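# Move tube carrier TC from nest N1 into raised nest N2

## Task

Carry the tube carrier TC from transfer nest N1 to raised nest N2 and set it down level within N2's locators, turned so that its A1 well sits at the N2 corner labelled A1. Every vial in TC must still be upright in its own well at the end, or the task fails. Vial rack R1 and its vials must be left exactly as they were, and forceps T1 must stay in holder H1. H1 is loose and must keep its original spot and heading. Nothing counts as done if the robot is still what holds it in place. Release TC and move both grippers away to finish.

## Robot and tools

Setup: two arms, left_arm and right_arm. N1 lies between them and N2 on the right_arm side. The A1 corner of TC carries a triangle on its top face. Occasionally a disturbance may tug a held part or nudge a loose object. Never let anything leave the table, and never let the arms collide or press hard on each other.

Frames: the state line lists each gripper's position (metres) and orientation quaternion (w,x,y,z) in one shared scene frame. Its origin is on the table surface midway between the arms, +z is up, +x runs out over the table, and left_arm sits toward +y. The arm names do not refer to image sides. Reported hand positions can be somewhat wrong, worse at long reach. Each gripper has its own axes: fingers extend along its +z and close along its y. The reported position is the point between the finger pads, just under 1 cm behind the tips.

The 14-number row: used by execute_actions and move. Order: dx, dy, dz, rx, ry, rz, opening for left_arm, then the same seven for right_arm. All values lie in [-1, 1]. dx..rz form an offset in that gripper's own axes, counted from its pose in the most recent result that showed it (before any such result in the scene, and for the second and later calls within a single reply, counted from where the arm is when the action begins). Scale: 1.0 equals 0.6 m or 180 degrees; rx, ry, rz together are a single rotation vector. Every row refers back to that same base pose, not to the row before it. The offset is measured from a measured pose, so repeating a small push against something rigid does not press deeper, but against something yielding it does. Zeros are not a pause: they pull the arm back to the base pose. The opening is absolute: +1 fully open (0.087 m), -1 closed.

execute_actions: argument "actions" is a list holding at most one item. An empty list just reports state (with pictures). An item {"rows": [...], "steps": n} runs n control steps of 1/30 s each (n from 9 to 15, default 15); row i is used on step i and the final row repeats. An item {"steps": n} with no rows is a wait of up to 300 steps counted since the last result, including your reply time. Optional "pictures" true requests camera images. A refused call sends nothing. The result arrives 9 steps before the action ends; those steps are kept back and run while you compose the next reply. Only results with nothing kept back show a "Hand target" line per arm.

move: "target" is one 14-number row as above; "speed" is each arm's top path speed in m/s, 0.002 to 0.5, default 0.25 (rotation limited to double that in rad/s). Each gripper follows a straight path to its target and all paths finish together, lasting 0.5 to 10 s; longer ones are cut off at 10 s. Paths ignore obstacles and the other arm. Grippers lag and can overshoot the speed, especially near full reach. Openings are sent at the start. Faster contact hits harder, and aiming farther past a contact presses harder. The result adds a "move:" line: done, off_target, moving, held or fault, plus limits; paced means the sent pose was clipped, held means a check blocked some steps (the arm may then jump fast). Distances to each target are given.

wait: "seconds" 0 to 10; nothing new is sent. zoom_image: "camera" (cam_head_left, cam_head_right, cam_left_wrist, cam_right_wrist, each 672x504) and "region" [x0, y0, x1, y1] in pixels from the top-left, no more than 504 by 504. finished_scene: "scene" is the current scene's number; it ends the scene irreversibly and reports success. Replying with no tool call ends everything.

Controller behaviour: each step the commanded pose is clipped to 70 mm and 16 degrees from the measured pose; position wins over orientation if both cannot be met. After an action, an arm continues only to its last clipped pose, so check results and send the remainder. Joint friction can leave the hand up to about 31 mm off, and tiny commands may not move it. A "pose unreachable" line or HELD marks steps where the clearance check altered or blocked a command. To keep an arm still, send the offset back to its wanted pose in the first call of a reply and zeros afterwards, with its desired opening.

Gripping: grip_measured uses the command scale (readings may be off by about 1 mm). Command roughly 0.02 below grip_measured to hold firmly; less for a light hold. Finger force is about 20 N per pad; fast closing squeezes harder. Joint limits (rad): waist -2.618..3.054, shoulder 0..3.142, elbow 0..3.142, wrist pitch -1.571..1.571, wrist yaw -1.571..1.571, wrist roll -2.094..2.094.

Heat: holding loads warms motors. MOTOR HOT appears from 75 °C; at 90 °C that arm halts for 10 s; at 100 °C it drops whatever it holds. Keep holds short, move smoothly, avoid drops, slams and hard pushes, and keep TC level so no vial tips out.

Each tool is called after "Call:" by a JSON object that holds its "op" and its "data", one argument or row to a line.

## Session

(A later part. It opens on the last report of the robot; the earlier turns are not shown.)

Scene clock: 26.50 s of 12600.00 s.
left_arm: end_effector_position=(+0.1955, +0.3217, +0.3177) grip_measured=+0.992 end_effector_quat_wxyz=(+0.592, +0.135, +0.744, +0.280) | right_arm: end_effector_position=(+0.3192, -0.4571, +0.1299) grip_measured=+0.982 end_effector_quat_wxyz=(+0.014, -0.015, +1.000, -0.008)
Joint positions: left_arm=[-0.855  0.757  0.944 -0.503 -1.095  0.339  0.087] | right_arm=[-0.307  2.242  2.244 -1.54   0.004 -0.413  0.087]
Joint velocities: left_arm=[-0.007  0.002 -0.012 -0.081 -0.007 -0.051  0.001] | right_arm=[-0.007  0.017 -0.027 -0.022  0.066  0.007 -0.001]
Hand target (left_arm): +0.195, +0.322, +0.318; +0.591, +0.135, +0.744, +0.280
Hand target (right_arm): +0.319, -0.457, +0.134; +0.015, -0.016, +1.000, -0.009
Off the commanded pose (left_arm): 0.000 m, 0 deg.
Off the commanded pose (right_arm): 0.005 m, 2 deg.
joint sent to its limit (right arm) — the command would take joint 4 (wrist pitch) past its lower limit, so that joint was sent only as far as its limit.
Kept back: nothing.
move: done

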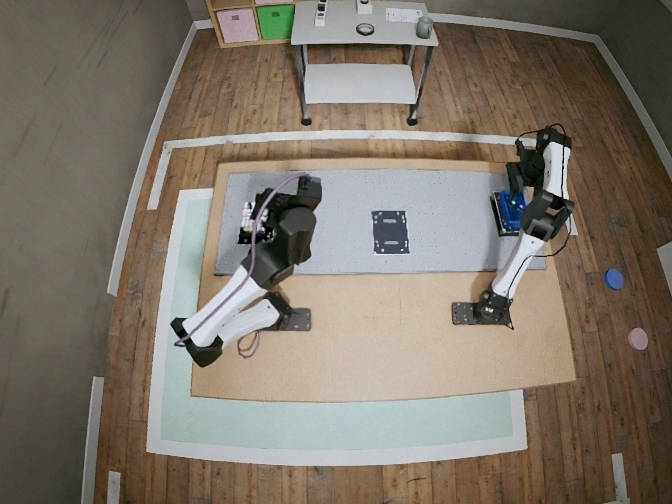

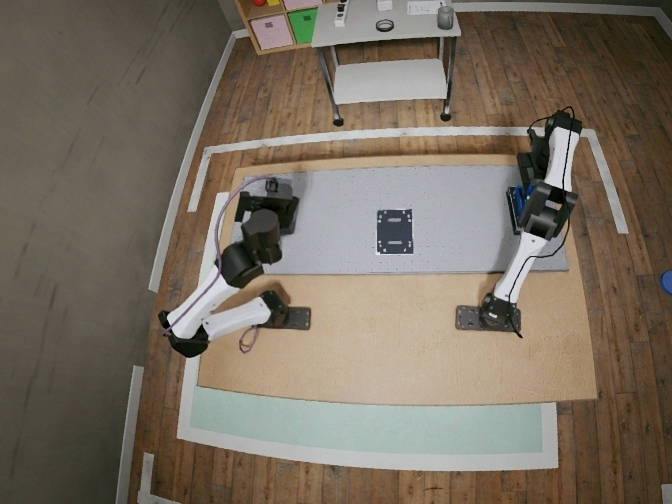

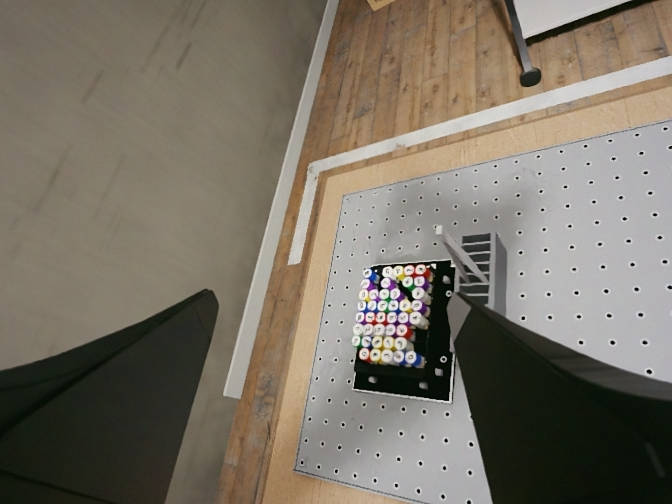

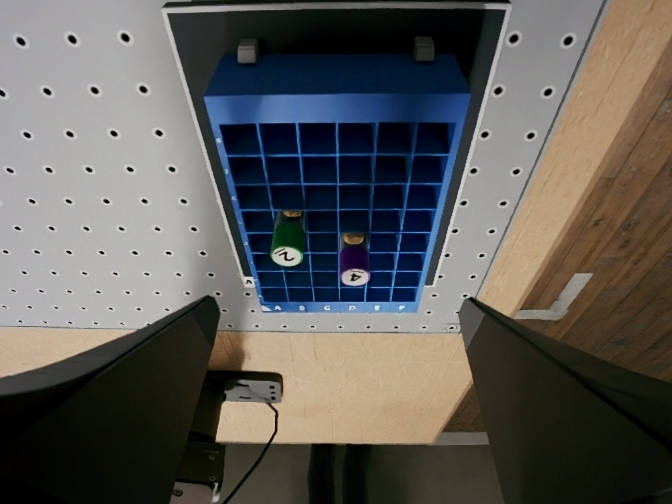

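Move further clear.

Call:
{"op": "move", "data": {
  "target": [0,0,0,0,0,0,1,0,0.25,-0.08,0,0,0,1]
}}

Call:
{"op": "finished_scene", "data": {
  "scene": 1
}}

Scene clock: 27.97 s of 12600.00 s.
left_arm: end_effector_position=(+0.1955, +0.3217, +0.3178) grip_measured=+0.992 end_effector_quat_wxyz=(+0.592, +0.135, +0.744, +0.280) | right_arm: end_effector_position=(+0.3228, -0.3035, +0.1740) grip_measured=+0.982 end_effector_quat_wxyz=(+0.054, -0.023, +0.998, -0.005)
Joint positions: left_arm=[-0.855  0.757  0.944 -0.502 -1.095  0.339  0.087] | right_arm=[ 0.055  2.054  2.134 -1.543  0.006 -0.066  0.087]
Joint velocities: left_arm=[-0.022  0.007 -0.007  0.022 -0.007  0.037 -0.   ] | right_arm=[-0.002  0.002  0.012  0.051 -0.007  0.037 -0.   ]
Hand target (left_arm): +0.195, +0.322, +0.318; +0.592, +0.135, +0.744, +0.280
Hand target (right_arm): +0.315, -0.306, +0.176; +0.046, -0.015, +0.999, -0.008
Off the commanded pose (left_arm): 0.000 m, 0 deg.
Off the commanded pose (right_arm): 0.010 m, 5 deg.
joint sent to its limit (right arm) — the command would take joint 4 (wrist pitch) past its lower limit, so that joint was sent only as far as its limit.
Kept back: nothing.
move: off_target (right_arm)

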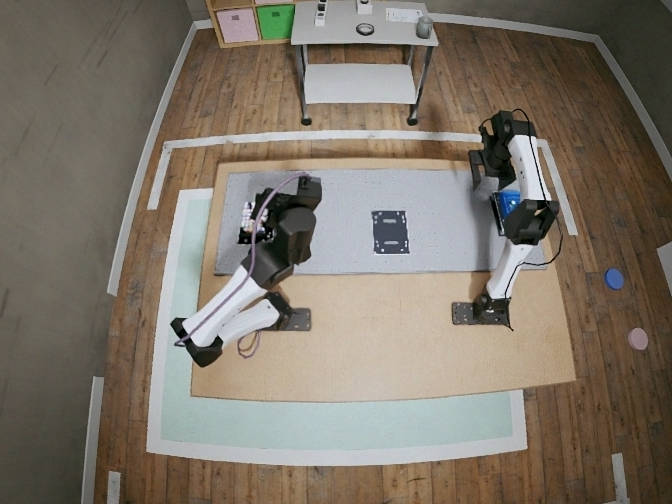

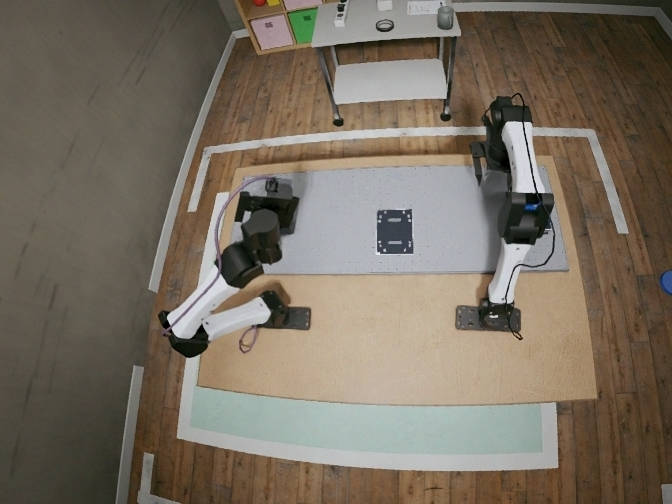

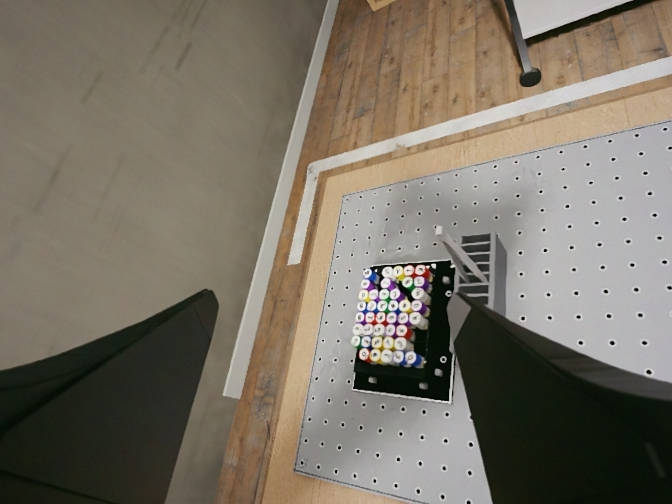

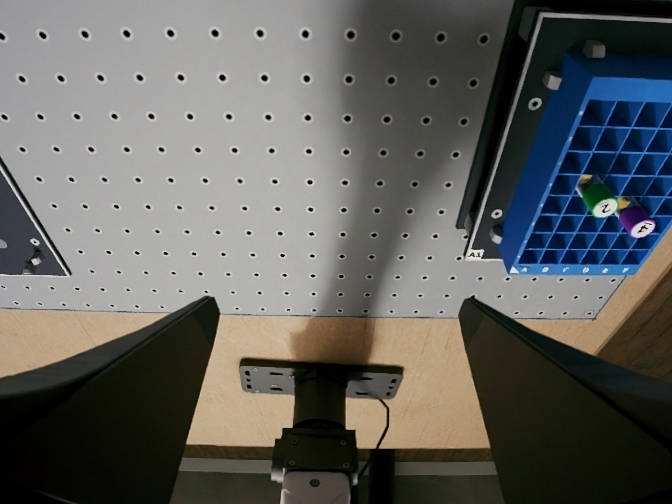

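The scene is finished: the task was done.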